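## Task

Grasp the white 2x2 brick and lay it on top of the black 2x3 brick that sits nearest the yellow 4x4 plate. Leave all other bricks where they are. At the end, open the gripper and pull the hand away.

## Robot and tools

Robot: a single six-joint arm (a Trossen wxai follower) with a two-finger parallel gripper. There are two cameras, cam_high and cam_wrist, each giving 672x504 images, in that order. There are two scenes, and calling finished_scene(scene=n) closes scene n for good and starts the next task. Occasionally a loose object gets a small push from outside.

Frames. The scene frame has its origin on the table surface beneath the arm base. +z is up, and +y is to the left when facing along +x. The base may sit slightly tilted. The gripper frame: the fingers point along its +x, and they open and close along its y. end_effector_position is the point between the finger pads, 3 to 4 cm short of the fingertips.

The 7-number row (used by execute_actions and move), in order: dx, dy, dz, rx, ry, rz, opening. Each number lies in [-1, 1].
- The first six numbers are an offset, not a pose. They are expressed in the gripper's own axes.
- 1.0 equals 0.6 m for dx, dy and dz, and 180 degrees for rotation. rx, ry and rz form a single rotation vector.
- The offset is counted from the gripper pose printed in the most recent result that showed it. Before any result in the scene has shown it, and for the second or later call within one reply, it is counted from where the gripper is when the action begins.
- Every row in an action uses that same reference; rows do not add up.
- An all-zero offset is not a hold. It sends the arm back to the reference pose.
- opening is absolute: +1 is fully open (0.088 m). Empty fingers touch at about -0.80, and values down to -1 close them no further. Going from open to shut needs at least about 0.5 s.

execute_actions. Arguments: actions, a list holding at most one item, and an optional pictures flag (true/false).
- Empty list: sends nothing and returns the current state with images.
- Item with rows: 1 to 15 rows, plus steps from 5 to 15 (15 if omitted). Each step lasts 1/30 s. If there are fewer rows than steps, the last row is repeated.
- Item with only steps: a wait of up to 300 steps, counted from the previous result, so your reply time uses part of it.
- A rejected call sends nothing.
- The last 5 steps of an action are held back and run while you compose your next reply.
- Images come back only for an empty list or when pictures is true.

move. Arguments: target (one 7-number row, offset convention as above) and speed (top path speed in m/s, 0.002 to 0.5, default 0.25; rotation is capped at twice that value in rad/s).
- It drives a straight path lasting 0.5 to 10 s. A path needing longer is cut off at 10 s.
- The opening is applied when the move starts. Rotations take the shorter direction.
- It does not avoid obstacles and can overshoot the speed, most of all with the arm stretched out.
- Its result adds a move: line. done means it settled near the target; off_target, moving, held or fault mean otherwise. The line also gives the distance left to the target. limits=paced means the pose was clipped. limits=held means some steps were blocked, after which the arm may jump fast.

wait: seconds from 0 to 10; nothing new is commanded.

zoom_image: camera (cam_high or cam_wrist) and region [x0, y0, x1, y1] in image pixels, top-left origin, at most 504x504. It gives an enlarged view of that camera's latest image.

read_manual: section "licences" only. It returns licence text and moves nothing.

Motion limits. Each step, the commanded pose is clipped to within 70 mm and 16 degrees of the measured pose. After an action ends, the arm continues only to that last clipped target, so a distant goal takes several calls. Position takes priority over orientation when both cannot be met. Joint friction may leave the hand short or slightly tilted, and tiny commands may do nothing. Check the pose after each motion and correct any tilt.

Reading results.
- The state line gives end_effector_position (m), end_effector_quat_wxyz and velocities, all in the scene frame. The printed position may be off, more so at long reach.
- Joint positions and Joint velocities list waist, shoulder, elbow, wrist pitch, wrist yaw and wrist roll (rad), then the finger-pad gap (m).
- Joint ranges: waist -3.054 to 3.054, shoulder 0 to 3.142, elbow 0 to 2.356, wrist pitch -1.571 to 1.571, wrist yaw -1.571 to 1.571, wrist roll -3.142 to 3.142.
- grip_measured is the current finger opening on the command scale.
- HELD marks steps on which the clearance check withheld your command (the base's mounting counts as arm). A pose unreachable line means that check altered or blocked the command.
- Hand target shows the pose the controller is heading to. It appears only when no steps are held back.
- MOTOR HOT appears from 50 °C. OVER-TEMPERATURE FAULT means a motor reached 95 °C and the arm is being held until it cools. If it stays too hot, power cuts off and the arm falls limp.

Gripping. To keep hold of an object, command an opening clearly below grip_measured; a bigger gap squeezes harder. Readings may be off by about 1 mm throughout a scene. Each pad pushes up to roughly 34 N, and a fast close can push harder.

Load limits (N m): waist 18, shoulder 22.3, elbow 22.2, wrist pitch 5.86, wrist yaw 5.84, wrist roll 5.48. A carried object adds to these loads. If contact reaches a limit, the arm halts for 10 s and the rest of the call is skipped.

Typical sequence: look and zoom to find the bricks; open the gripper; move above the target brick; descend slowly; close; lift; carry; lower gently onto the black brick or into the bin; open; retreat upward; then call finished_scene.

Things to avoid:
- Never push or knock anything off the table; that fails the scene.
- Avoid drops, slips, slams and hard shoves.
- Approach contact slowly and do not aim far beyond it.
- Do not hold loads longer than needed, since motors heat up.

Each tool is called after "Request:" by a JSON object that holds its "fn" and its "kwargs", one argument or row to a line.

## Session

Request:
{"fn": "execute_actions", "kwargs": {
  "actions": []
}}

Scene clock: 0.00 s of 4185.00 s.
end_effector_position=(+0.1471, -0.1806, +0.3344) grip_measured=+0.851 end_effector_quat_wxyz=(+0.763, -0.291, +0.324, -0.477) end_effector_velocity=(-0.000, +0.001, +0.001) end_effector_angular_velocity=(-0.006, +0.016, +0.005)
Joint positions: [-1.918  1.006  0.071  0.462 -0.855 -0.221  0.081]
Joint velocities: [-0.007 -0.002  0.002 -0.007 -0.007 -0.022 -0.   ]
Heat: hottest shoulder 26 °C (+0.0 °C/min).
Hand target: +0.147, -0.181, +0.334; +0.763, -0.291, +0.324, -0.477

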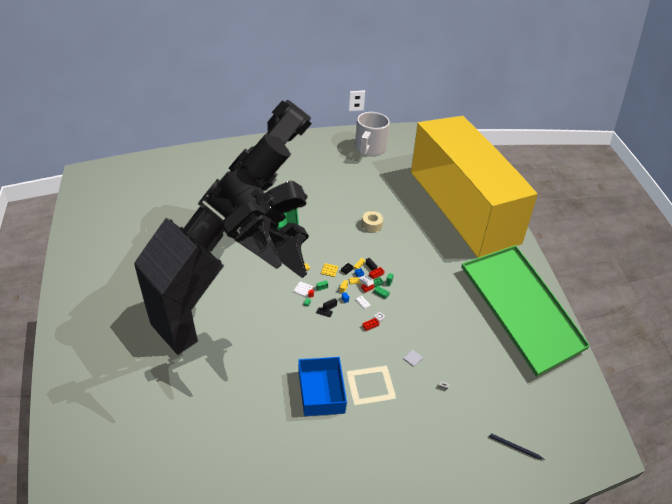

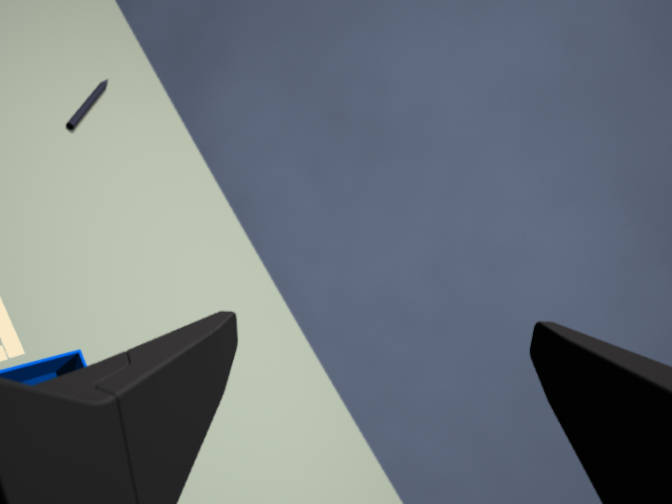

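Request:
{"fn": "zoom_image", "kwargs": {
  "camera": "cam_high",
  "region": [270, 230, 430, 350]
}}

Region (270, 230, 430, 350) of cam_high's 672x504 image, scaled by 3.150, with more detail than that image has; it fills the top 378 rows of this view, and the rest is white.

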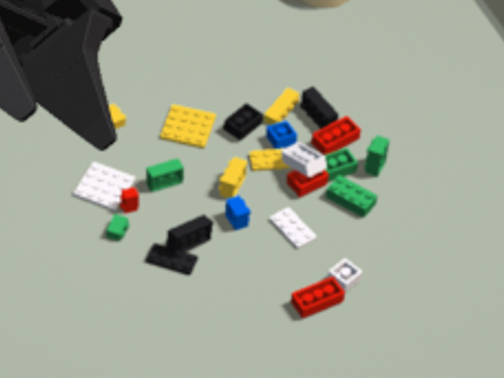

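Request:
{"fn": "move", "kwargs": {
  "target": [-0.035,0.248,0.063,-0.091,0.214,0.375,1]
}}

Scene clock: 3.73 s of 4185.00 s.
end_effector_position=(+0.2474, -0.0995, +0.2486) grip_measured=+1.000 end_effector_quat_wxyz=(+0.707, +0.002, +0.707, -0.000) end_effector_velocity=(-0.000, -0.003, +0.001) end_effector_angular_velocity=(-0.009, +0.006, +0.030)
Joint positions: [-1.401  1.57   1.027 -1.491 -0.917 -1.555  0.088]
Joint velocities: [-0.002  0.002  0.007  0.007  0.007 -0.022  0.   ]
Heat: hottest shoulder 26 °C (+0.0 °C/min).
Hand target: +0.249, -0.101, +0.249; +0.706, -0.000, +0.708, +0.002
Off the commanded pose: 0.003 m, 0 deg.
Kept back: nothing.
move: done

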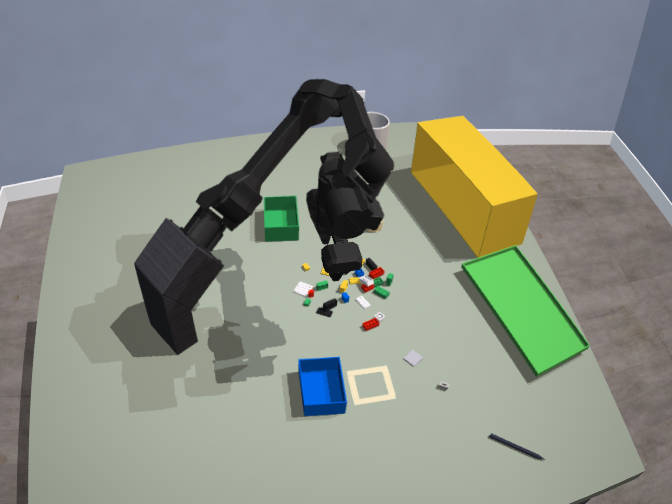

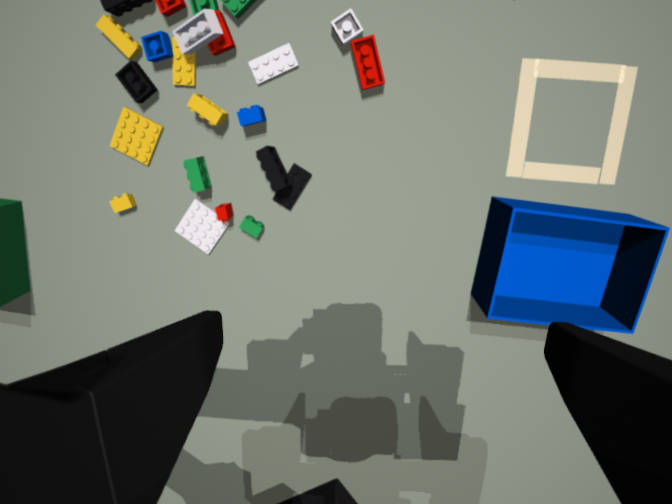

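Request:
{"fn": "move", "kwargs": {
  "target": [0.12,0.03,0.33,0,0,0,1]
}}

Scene clock: 5.40 s of 4185.00 s.
end_effector_position=(+0.4445, -0.0813, +0.1771) grip_measured=+1.000 end_effector_quat_wxyz=(+0.708, +0.002, +0.707, -0.001) end_effector_velocity=(+0.001, +0.005, -0.000) end_effector_angular_velocity=(+0.026, -0.002, -0.005)
Joint positions: [-0.816  1.667  1.572 -1.101 -0.947 -0.542  0.088]
Joint velocities: [ 0.002  0.002  0.007 -0.022 -0.022 -0.007  0.   ]
Heat: hottest shoulder 26 °C (+0.0 °C/min).
Hand target: +0.447, -0.083, +0.177; +0.708, +0.001, +0.706, -0.001
Off the commanded pose: 0.001 m, 0 deg.
Kept back: nothing.
move: done

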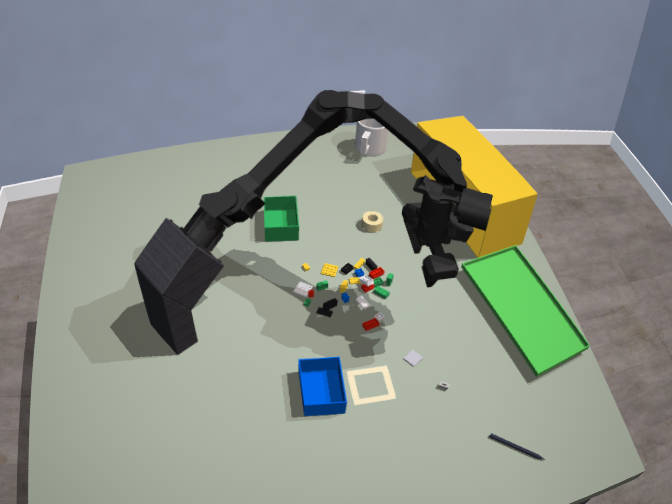

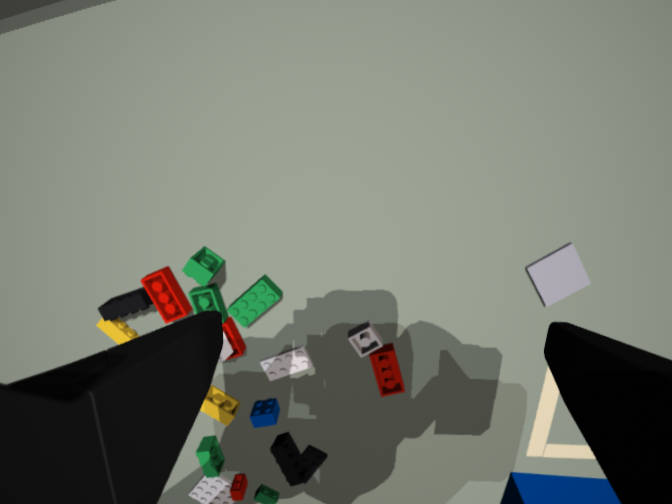

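Request:
{"fn": "move", "kwargs": {
  "target": [0.13,0,0,0,0,0,1]
}}

Scene clock: 6.57 s of 4185.00 s.
end_effector_position=(+0.4477, -0.0790, +0.1010) grip_measured=+1.000 end_effector_quat_wxyz=(+0.710, -0.001, +0.704, +0.002) end_effector_velocity=(+0.002, -0.001, +0.000) end_effector_angular_velocity=(+0.002, -0.014, +0.004)
Joint positions: [-0.629  1.69   1.415 -0.699 -0.862 -0.275  0.088]
Joint velocities: [-0.002 -0.002 -0.007  0.022 -0.007  0.007  0.   ]
Heat: hottest shoulder 27 °C (+9.1 °C/min).
Hand target: +0.445, -0.081, +0.099; +0.708, +0.002, +0.706, -0.001
Off the commanded pose: 0.004 m, 1 deg.
Kept back: nothing.
move: done

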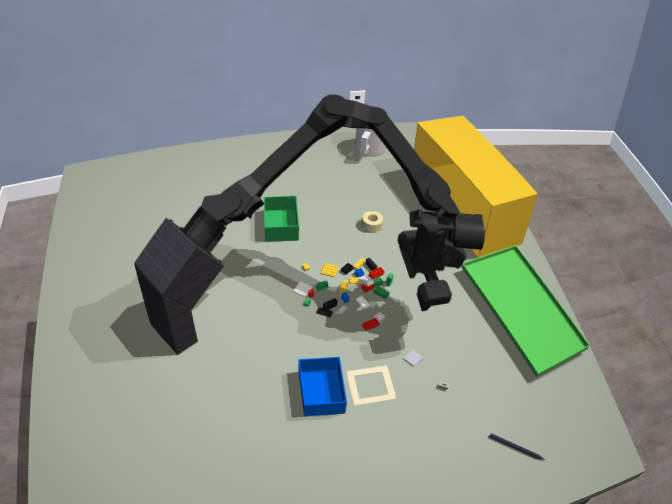

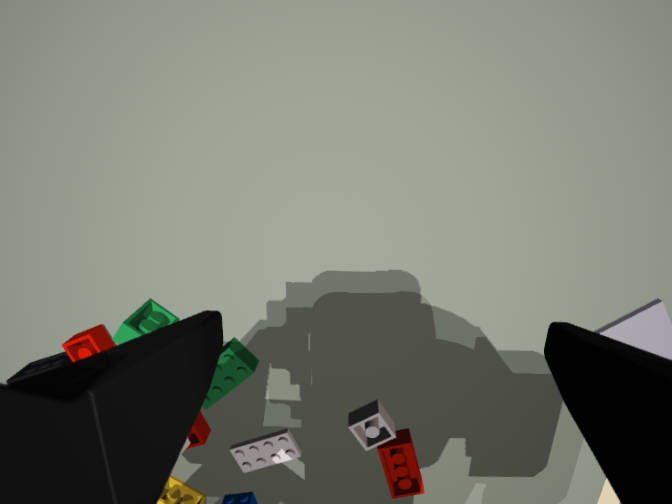

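Request:
{"fn": "move", "kwargs": {
  "target": [0.04,-0.02,-0.155,-0.1,0,0,0.1]
}}

Scene clock: 8.20 s of 4185.00 s.
end_effector_position=(+0.3550, -0.0912, +0.0742) grip_measured=+0.100 end_effector_quat_wxyz=(+0.699, -0.110, +0.697, +0.112) end_effector_velocity=(-0.005, +0.001, -0.000) end_effector_angular_velocity=(+0.009, +0.007, -0.022)
Joint positions: [-0.643  1.593  0.968 -0.372 -0.87  -0.611  0.044]
Joint velocities: [-0.002 -0.002 -0.012 -0.007 -0.007  0.007 -0.   ]
Heat: hottest shoulder 27 °C (+7.3 °C/min).
Hand target: +0.355, -0.091, +0.076; +0.701, -0.112, +0.695, +0.112
Off the commanded pose: 0.002 m, 0 deg.
Kept back: nothing.
move: done

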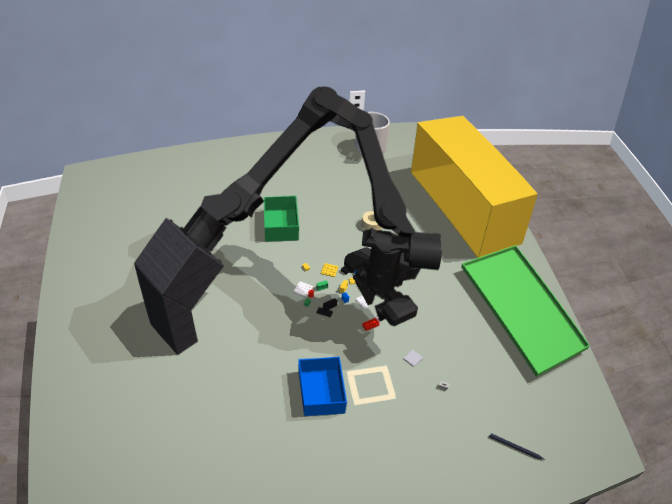

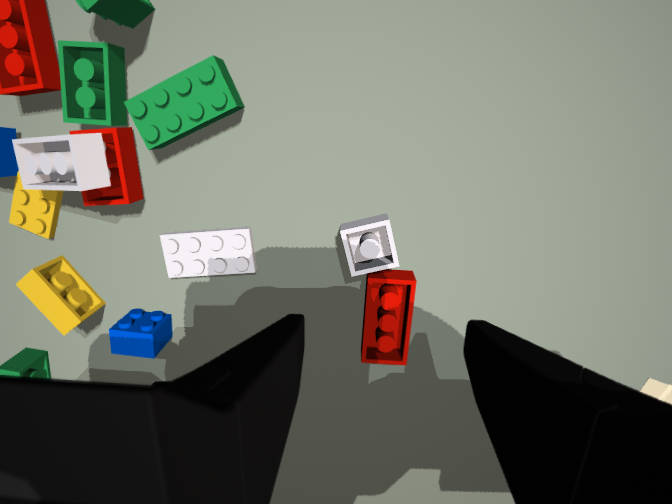

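Request:
{"fn": "move", "kwargs": {
  "target": [0.035,0.004,0.018,-0.05,0,0,-0.2],
  "speed": 0.08
}}

Scene clock: 9.70 s of 4185.00 s.
end_effector_position=(+0.3631, -0.0842, +0.0544) grip_measured=-0.200 end_effector_quat_wxyz=(+0.689, -0.162, +0.687, +0.165) end_effector_velocity=(-0.002, +0.000, -0.000) end_effector_angular_velocity=(+0.007, +0.005, -0.003)
Joint positions: [-0.575  1.619  0.976 -0.29  -0.833 -0.677  0.029]
Joint velocities: [-0.002  0.002 -0.002 -0.007 -0.007 -0.007 -0.   ]
Heat: hottest shoulder 27 °C (+6.2 °C/min).
Hand target: +0.365, -0.085, +0.053; +0.689, -0.164, +0.686, +0.166
Off the commanded pose: 0.002 m, 0 deg.
Kept back: nothing.
move: done

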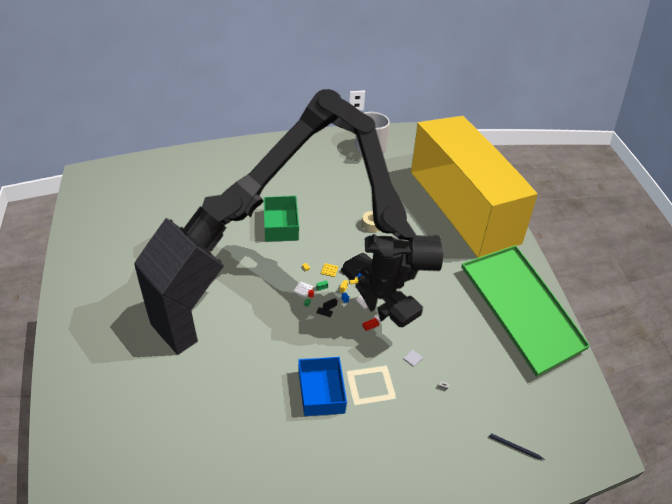

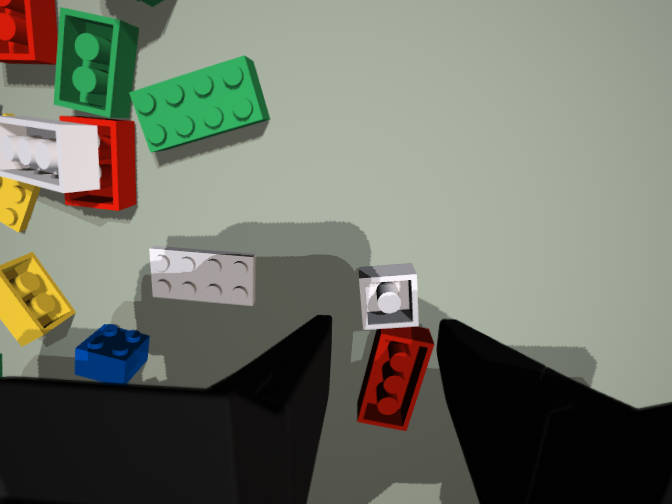

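Request:
{"fn": "move", "kwargs": {
  "target": [0.022,-0.003,0.014,0,0,0,-0.2],
  "speed": 0.04
}}

Scene clock: 10.70 s of 4185.00 s.
end_effector_position=(+0.3700, -0.0807, +0.0424) grip_measured=-0.200 end_effector_quat_wxyz=(+0.689, -0.161, +0.686, +0.166) end_effector_velocity=(+0.000, +0.002, -0.000) end_effector_angular_velocity=(+0.020, -0.006, +0.008)
Joint positions: [-0.536  1.645  0.997 -0.254 -0.811 -0.634  0.029]
Joint velocities: [-0.002  0.002 -0.002  0.007 -0.022 -0.007 -0.   ]
Heat: hottest shoulder 27 °C (+5.6 °C/min).
Hand target: +0.371, -0.082, +0.041; +0.689, -0.162, +0.687, +0.165
Off the commanded pose: 0.002 m, 0 deg.
Kept back: nothing.
move: done

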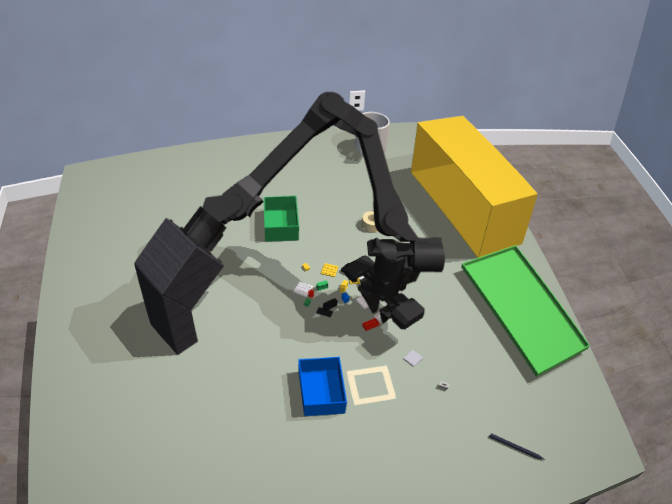

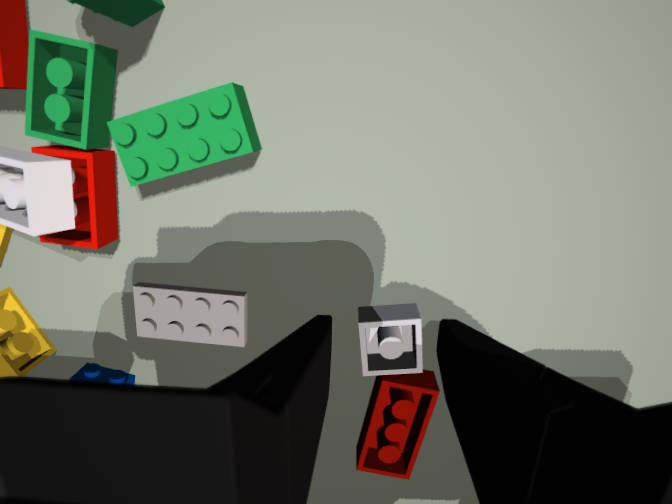

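Request:
{"fn": "move", "kwargs": {
  "target": [0.008,-0.003,0.004,0,0,0,-0.2],
  "speed": 0.02
}}

Request:
{"fn": "move", "kwargs": {
  "target": [0,0,0,0,0,0,-0.62]
}}

Request:
{"fn": "move", "kwargs": {
  "target": [-0.08,0,0,0,0,0,-0.62],
  "speed": 0.1
}}

Scene clock: 11.63 s of 4185.00 s.
end_effector_position=(+0.3714, -0.0801, +0.0389) grip_measured=-0.200 end_effector_quat_wxyz=(+0.689, -0.161, +0.686, +0.167) end_effector_velocity=(+0.003, -0.002, +0.001) end_effector_angular_velocity=(-0.010, -0.008, +0.000)
Joint positions: [-0.527  1.653  1.002 -0.243 -0.807 -0.625  0.029]
Joint velocities: [-0.002 -0.002  0.002  0.007  0.007  0.007 -0.   ]
Heat: hottest shoulder 27 °C (+5.2 °C/min).
Hand target: +0.373, -0.081, +0.038; +0.689, -0.161, +0.687, +0.166
Off the commanded pose: 0.002 m, 0 deg.
Kept back: nothing.
move: done

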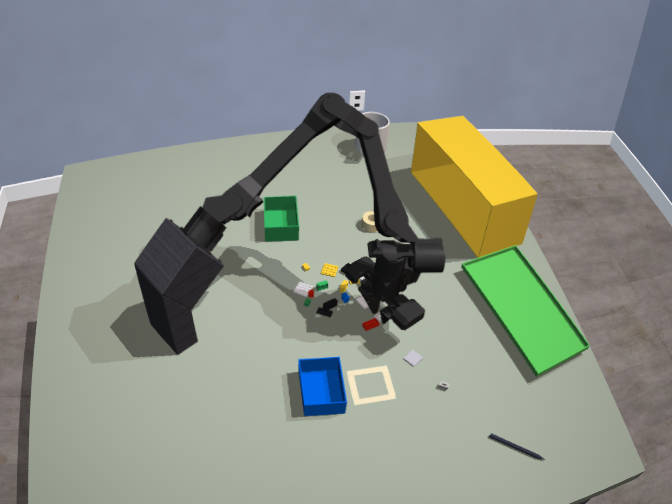

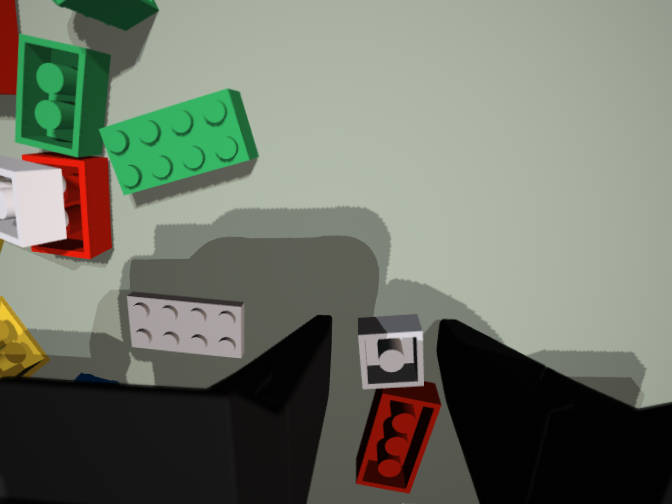

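Scene clock: 12.13 s of 4185.00 s.
end_effector_position=(+0.3714, -0.0800, +0.0389) grip_measured=-0.484 end_effector_quat_wxyz=(+0.689, -0.161, +0.686, +0.167) end_effector_velocity=(+0.002, -0.000, +0.000) end_effector_angular_velocity=(+0.005, -0.007, -0.003)
Joint positions: [-0.527  1.653  1.002 -0.243 -0.807 -0.624  0.015]
Joint velocities: [-0.002  0.002  0.002  0.007 -0.007  0.007 -0.001]
Heat: hottest shoulder 27 °C (+4.9 °C/min).
Hand target: +0.371, -0.080, +0.039; +0.689, -0.161, +0.686, +0.167
Off the commanded pose: 0.000 m, 0 deg.
Kept back: nothing.
move: done

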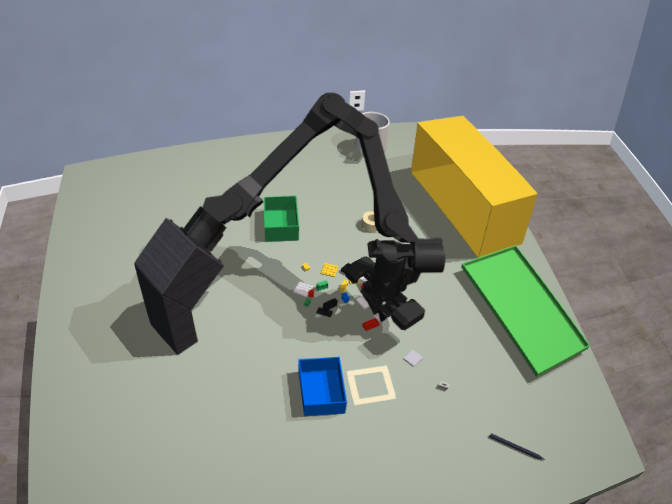

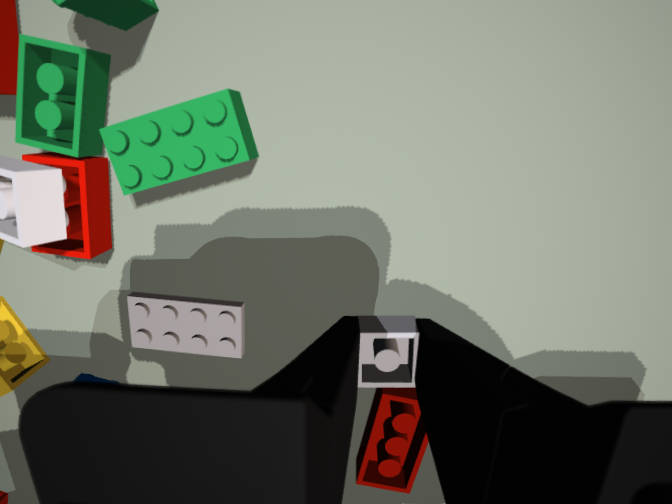

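Scene clock: 13.00 s of 4185.00 s.
end_effector_position=(+0.3670, -0.0814, +0.0833) grip_measured=-0.492 end_effector_quat_wxyz=(+0.686, -0.155, +0.691, +0.165) end_effector_velocity=(-0.004, +0.002, +0.001) end_effector_angular_velocity=(+0.009, +0.010, -0.011)
Joint positions: [-0.639  1.574  1.03  -0.472 -0.873 -0.765  0.015]
Joint velocities: [-0.002 -0.002 -0.002 -0.022 -0.007 -0.007  0.001]
Heat: hottest shoulder 27 °C (+4.6 °C/min).
Hand target: +0.371, -0.081, +0.087; +0.689, -0.161, +0.687, +0.167
Off the commanded pose: 0.006 m, 1 deg.
Kept back: nothing.
move: done

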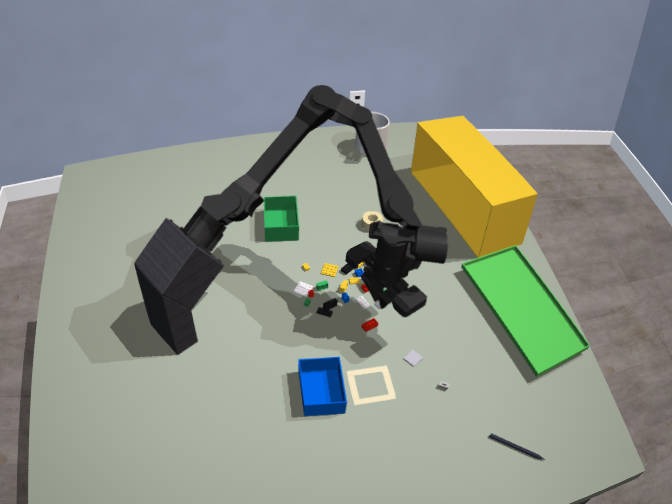

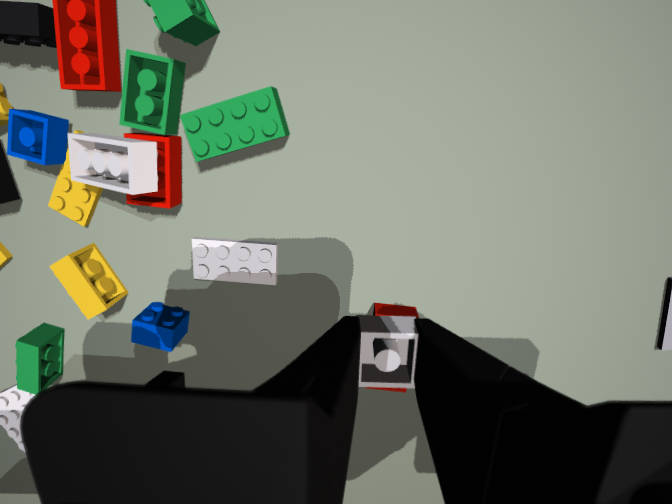

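Request:
{"fn": "move", "kwargs": {
  "target": [0,0.24,0.023,0,0,0,-0.62],
  "speed": 0.15
}}

Scene clock: 14.60 s of 4185.00 s.
end_effector_position=(+0.3178, +0.0535, +0.0854) grip_measured=-0.492 end_effector_quat_wxyz=(+0.686, -0.154, +0.692, +0.165) end_effector_velocity=(-0.004, +0.005, +0.000) end_effector_angular_velocity=(+0.016, +0.008, +0.013)
Joint positions: [-0.248  1.057  0.714 -0.393 -0.619 -0.356  0.015]
Joint velocities: [ 0.012 -0.012 -0.007 -0.007 -0.007 -0.007 -0.001]
Heat: hottest shoulder 28 °C (+8.2 °C/min).
Hand target: +0.317, +0.055, +0.086; +0.687, -0.155, +0.690, +0.165
Off the commanded pose: 0.002 m, 0 deg.
Kept back: nothing.
move: done

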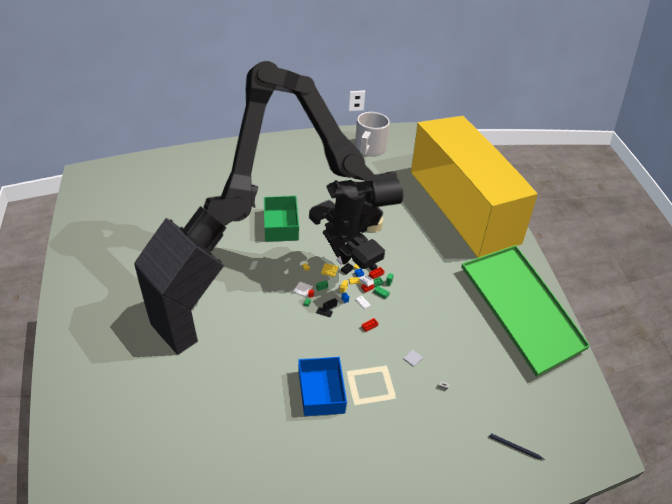

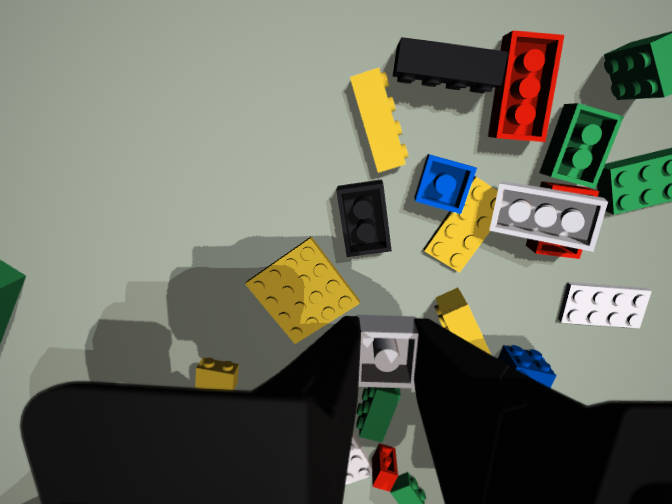

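Request:
{"fn": "move", "kwargs": {
  "target": [0.035,0.012,0.03,-0.035,0,0,-0.62],
  "speed": 0.06
}}

Scene clock: 16.03 s of 4185.00 s.
end_effector_position=(+0.3282, +0.0678, +0.0653) grip_measured=-0.492 end_effector_quat_wxyz=(+0.677, -0.189, +0.682, +0.201) end_effector_velocity=(-0.001, -0.001, -0.000) end_effector_angular_velocity=(-0.007, +0.006, +0.005)
Joint positions: [-0.141  1.12   0.749 -0.321 -0.538 -0.377  0.015]
Joint velocities: [ 0.002  0.002  0.002 -0.007  0.007 -0.007 -0.   ]
Heat: hottest shoulder 28 °C (+7.5 °C/min).
Hand target: +0.331, +0.068, +0.064; +0.677, -0.192, +0.681, +0.203
Off the commanded pose: 0.003 m, 0 deg.
Kept back: nothing.
move: done

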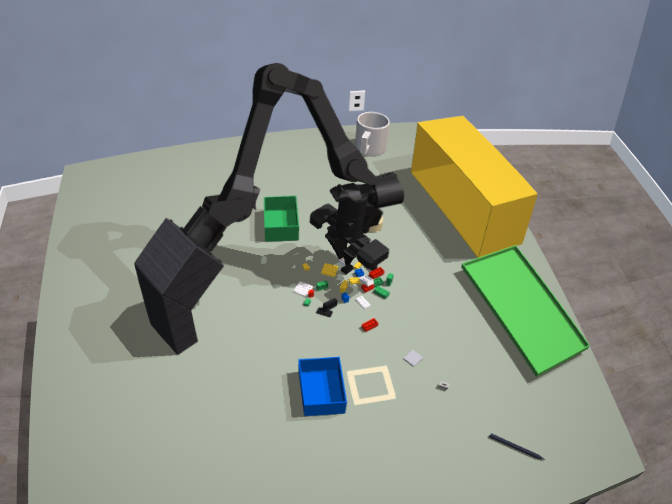

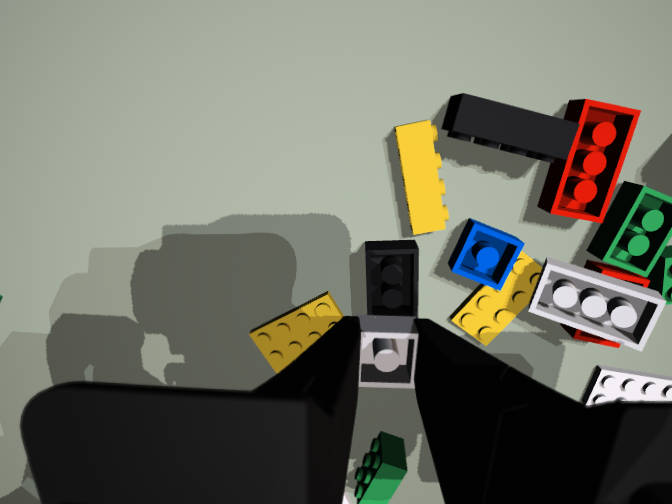

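Request:
{"fn": "move", "kwargs": {
  "target": [0.018,-0.002,0.021,0,0,0,-0.62],
  "speed": 0.03
}}

Scene clock: 17.07 s of 4185.00 s.
end_effector_position=(+0.3369, +0.0731, +0.0555) grip_measured=-0.492 end_effector_quat_wxyz=(+0.676, -0.189, +0.683, +0.201) end_effector_velocity=(+0.002, +0.001, -0.000) end_effector_angular_velocity=(+0.007, -0.006, +0.009)
Joint positions: [-0.105  1.167  0.787 -0.3   -0.51  -0.351  0.015]
Joint velocities: [-0.002  0.002  0.002  0.007 -0.007 -0.007  0.   ]
Heat: hottest shoulder 28 °C (+7.0 °C/min).
Hand target: +0.339, +0.074, +0.054; +0.677, -0.189, +0.682, +0.201
Off the commanded pose: 0.003 m, 0 deg.
Kept back: nothing.
move: done

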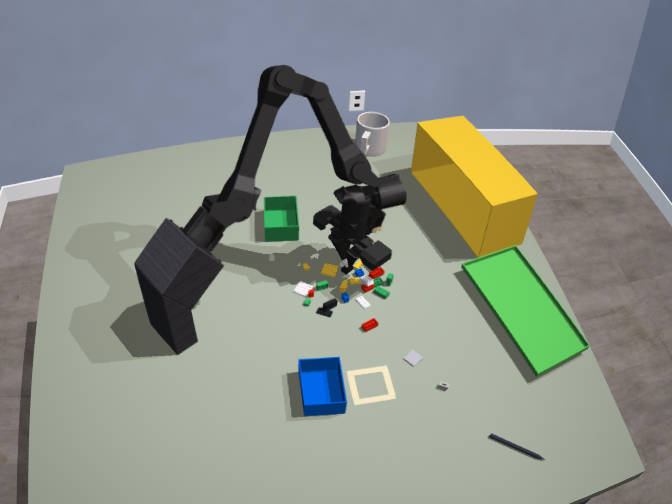

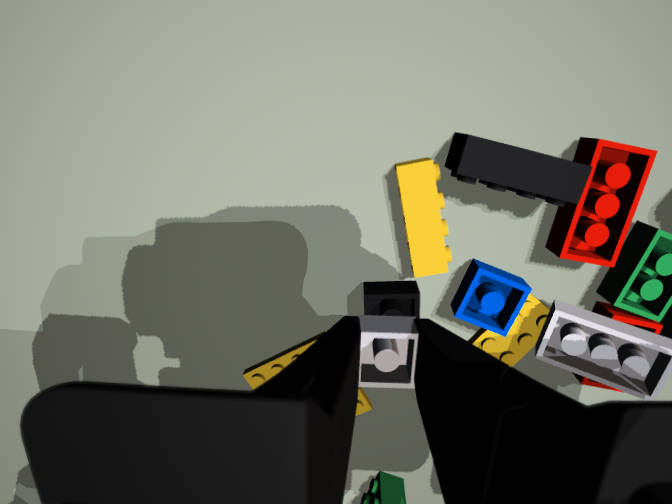

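Request:
{"fn": "move", "kwargs": {
  "target": [0.011,-0.002,0.002,0,0,0,-0.62],
  "speed": 0.015
}}

Request:
{"fn": "move", "kwargs": {
  "target": [0,0,0,0,0,0,-0.3]
}}

Request:
{"fn": "move", "kwargs": {
  "target": [-0.15,0,-0.05,0,0,0,-0.3],
  "speed": 0.12
}}

Scene clock: 18.00 s of 4185.00 s.
end_effector_position=(+0.3380, +0.0729, +0.0504) grip_measured=-0.492 end_effector_quat_wxyz=(+0.677, -0.190, +0.682, +0.202) end_effector_velocity=(+0.002, +0.005, +0.001) end_effector_angular_velocity=(+0.026, -0.005, +0.014)
Joint positions: [-0.095  1.186  0.788 -0.276 -0.503 -0.345  0.015]
Joint velocities: [ 0.002 -0.002  0.002  0.007 -0.022 -0.007 -0.   ]
Heat: hottest shoulder 28 °C (+6.7 °C/min).
Hand target: +0.338, +0.073, +0.049; +0.676, -0.189, +0.683, +0.201
Off the commanded pose: 0.002 m, 0 deg.
Kept back: nothing.
move: done

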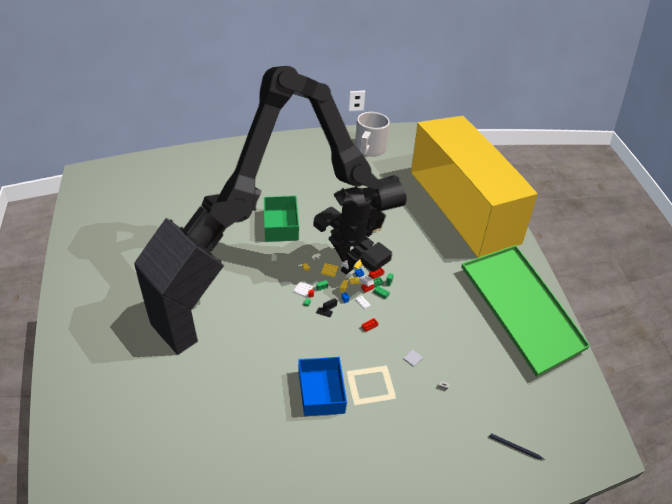

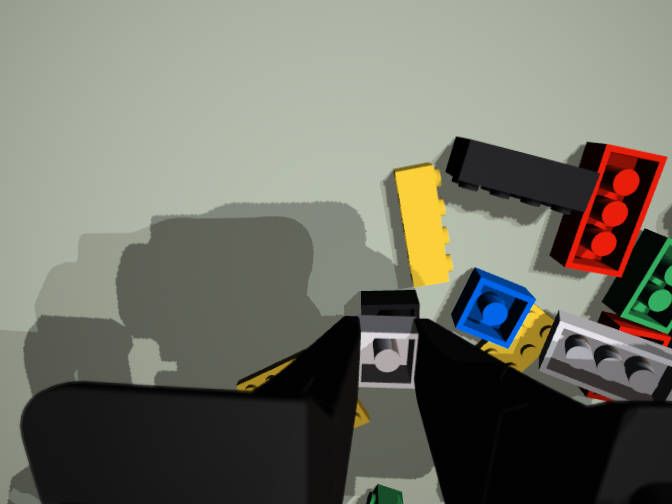

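Scene clock: 18.53 s of 4185.00 s.
end_effector_position=(+0.3380, +0.0729, +0.0504) grip_measured=-0.301 end_effector_quat_wxyz=(+0.677, -0.190, +0.682, +0.202) end_effector_velocity=(+0.006, +0.001, +0.002) end_effector_angular_velocity=(+0.007, -0.025, +0.016)
Joint positions: [-0.095  1.186  0.788 -0.276 -0.503 -0.345  0.024]
Joint velocities: [-0.007 -0.002  0.002  0.022 -0.007 -0.007  0.   ]
Heat: hottest shoulder 28 °C (+6.5 °C/min).
Hand target: +0.338, +0.073, +0.050; +0.677, -0.190, +0.682, +0.202
Off the commanded pose: 0.000 m, 0 deg.
Kept back: nothing.
move: done

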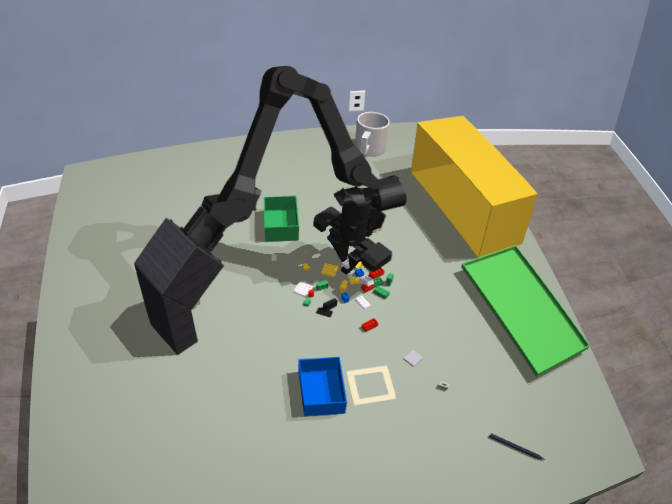

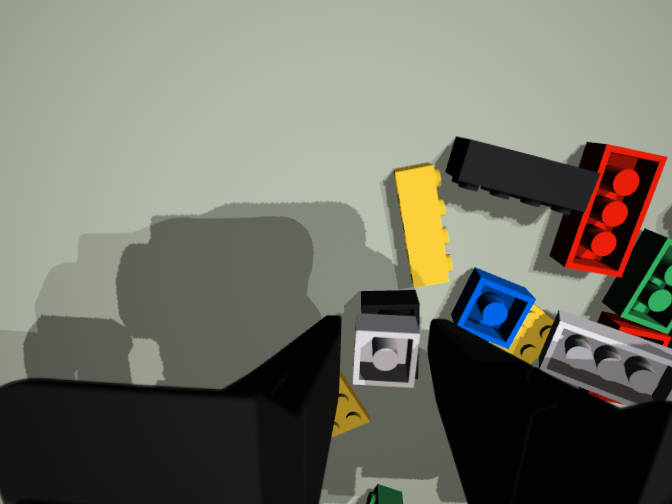

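Scene clock: 19.77 s of 4185.00 s.
end_effector_position=(+0.3103, +0.0533, +0.1377) grip_measured=-0.300 end_effector_quat_wxyz=(+0.673, -0.185, +0.688, +0.200) end_effector_velocity=(-0.008, -0.001, +0.002) end_effector_angular_velocity=(-0.009, +0.031, +0.002)
Joint positions: [-0.435  0.934  0.783 -0.714 -0.75  -0.637  0.024]
Joint velocities: [-0.007 -0.002  0.002 -0.051  0.007 -0.037 -0.   ]
Heat: hottest shoulder 28 °C (+6.1 °C/min).
Hand target: +0.314, +0.055, +0.141; +0.676, -0.190, +0.683, +0.202
Off the commanded pose: 0.005 m, 1 deg.
Kept back: nothing.
move: done

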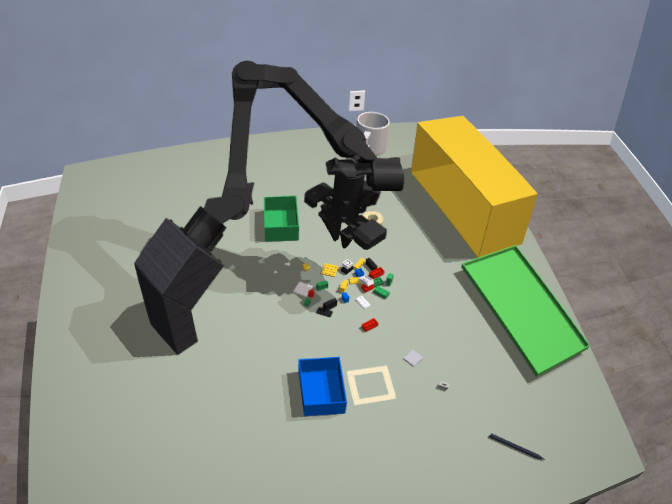

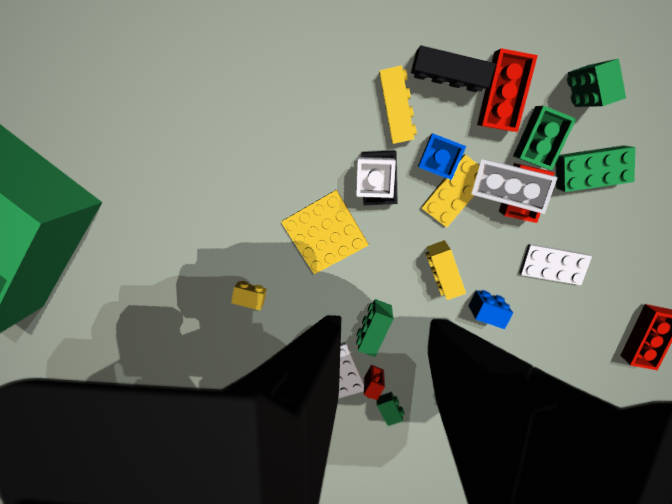

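Request:
{"fn": "finished_scene", "kwargs": {
  "scene": 1
}}

The scene is finished: the task was done.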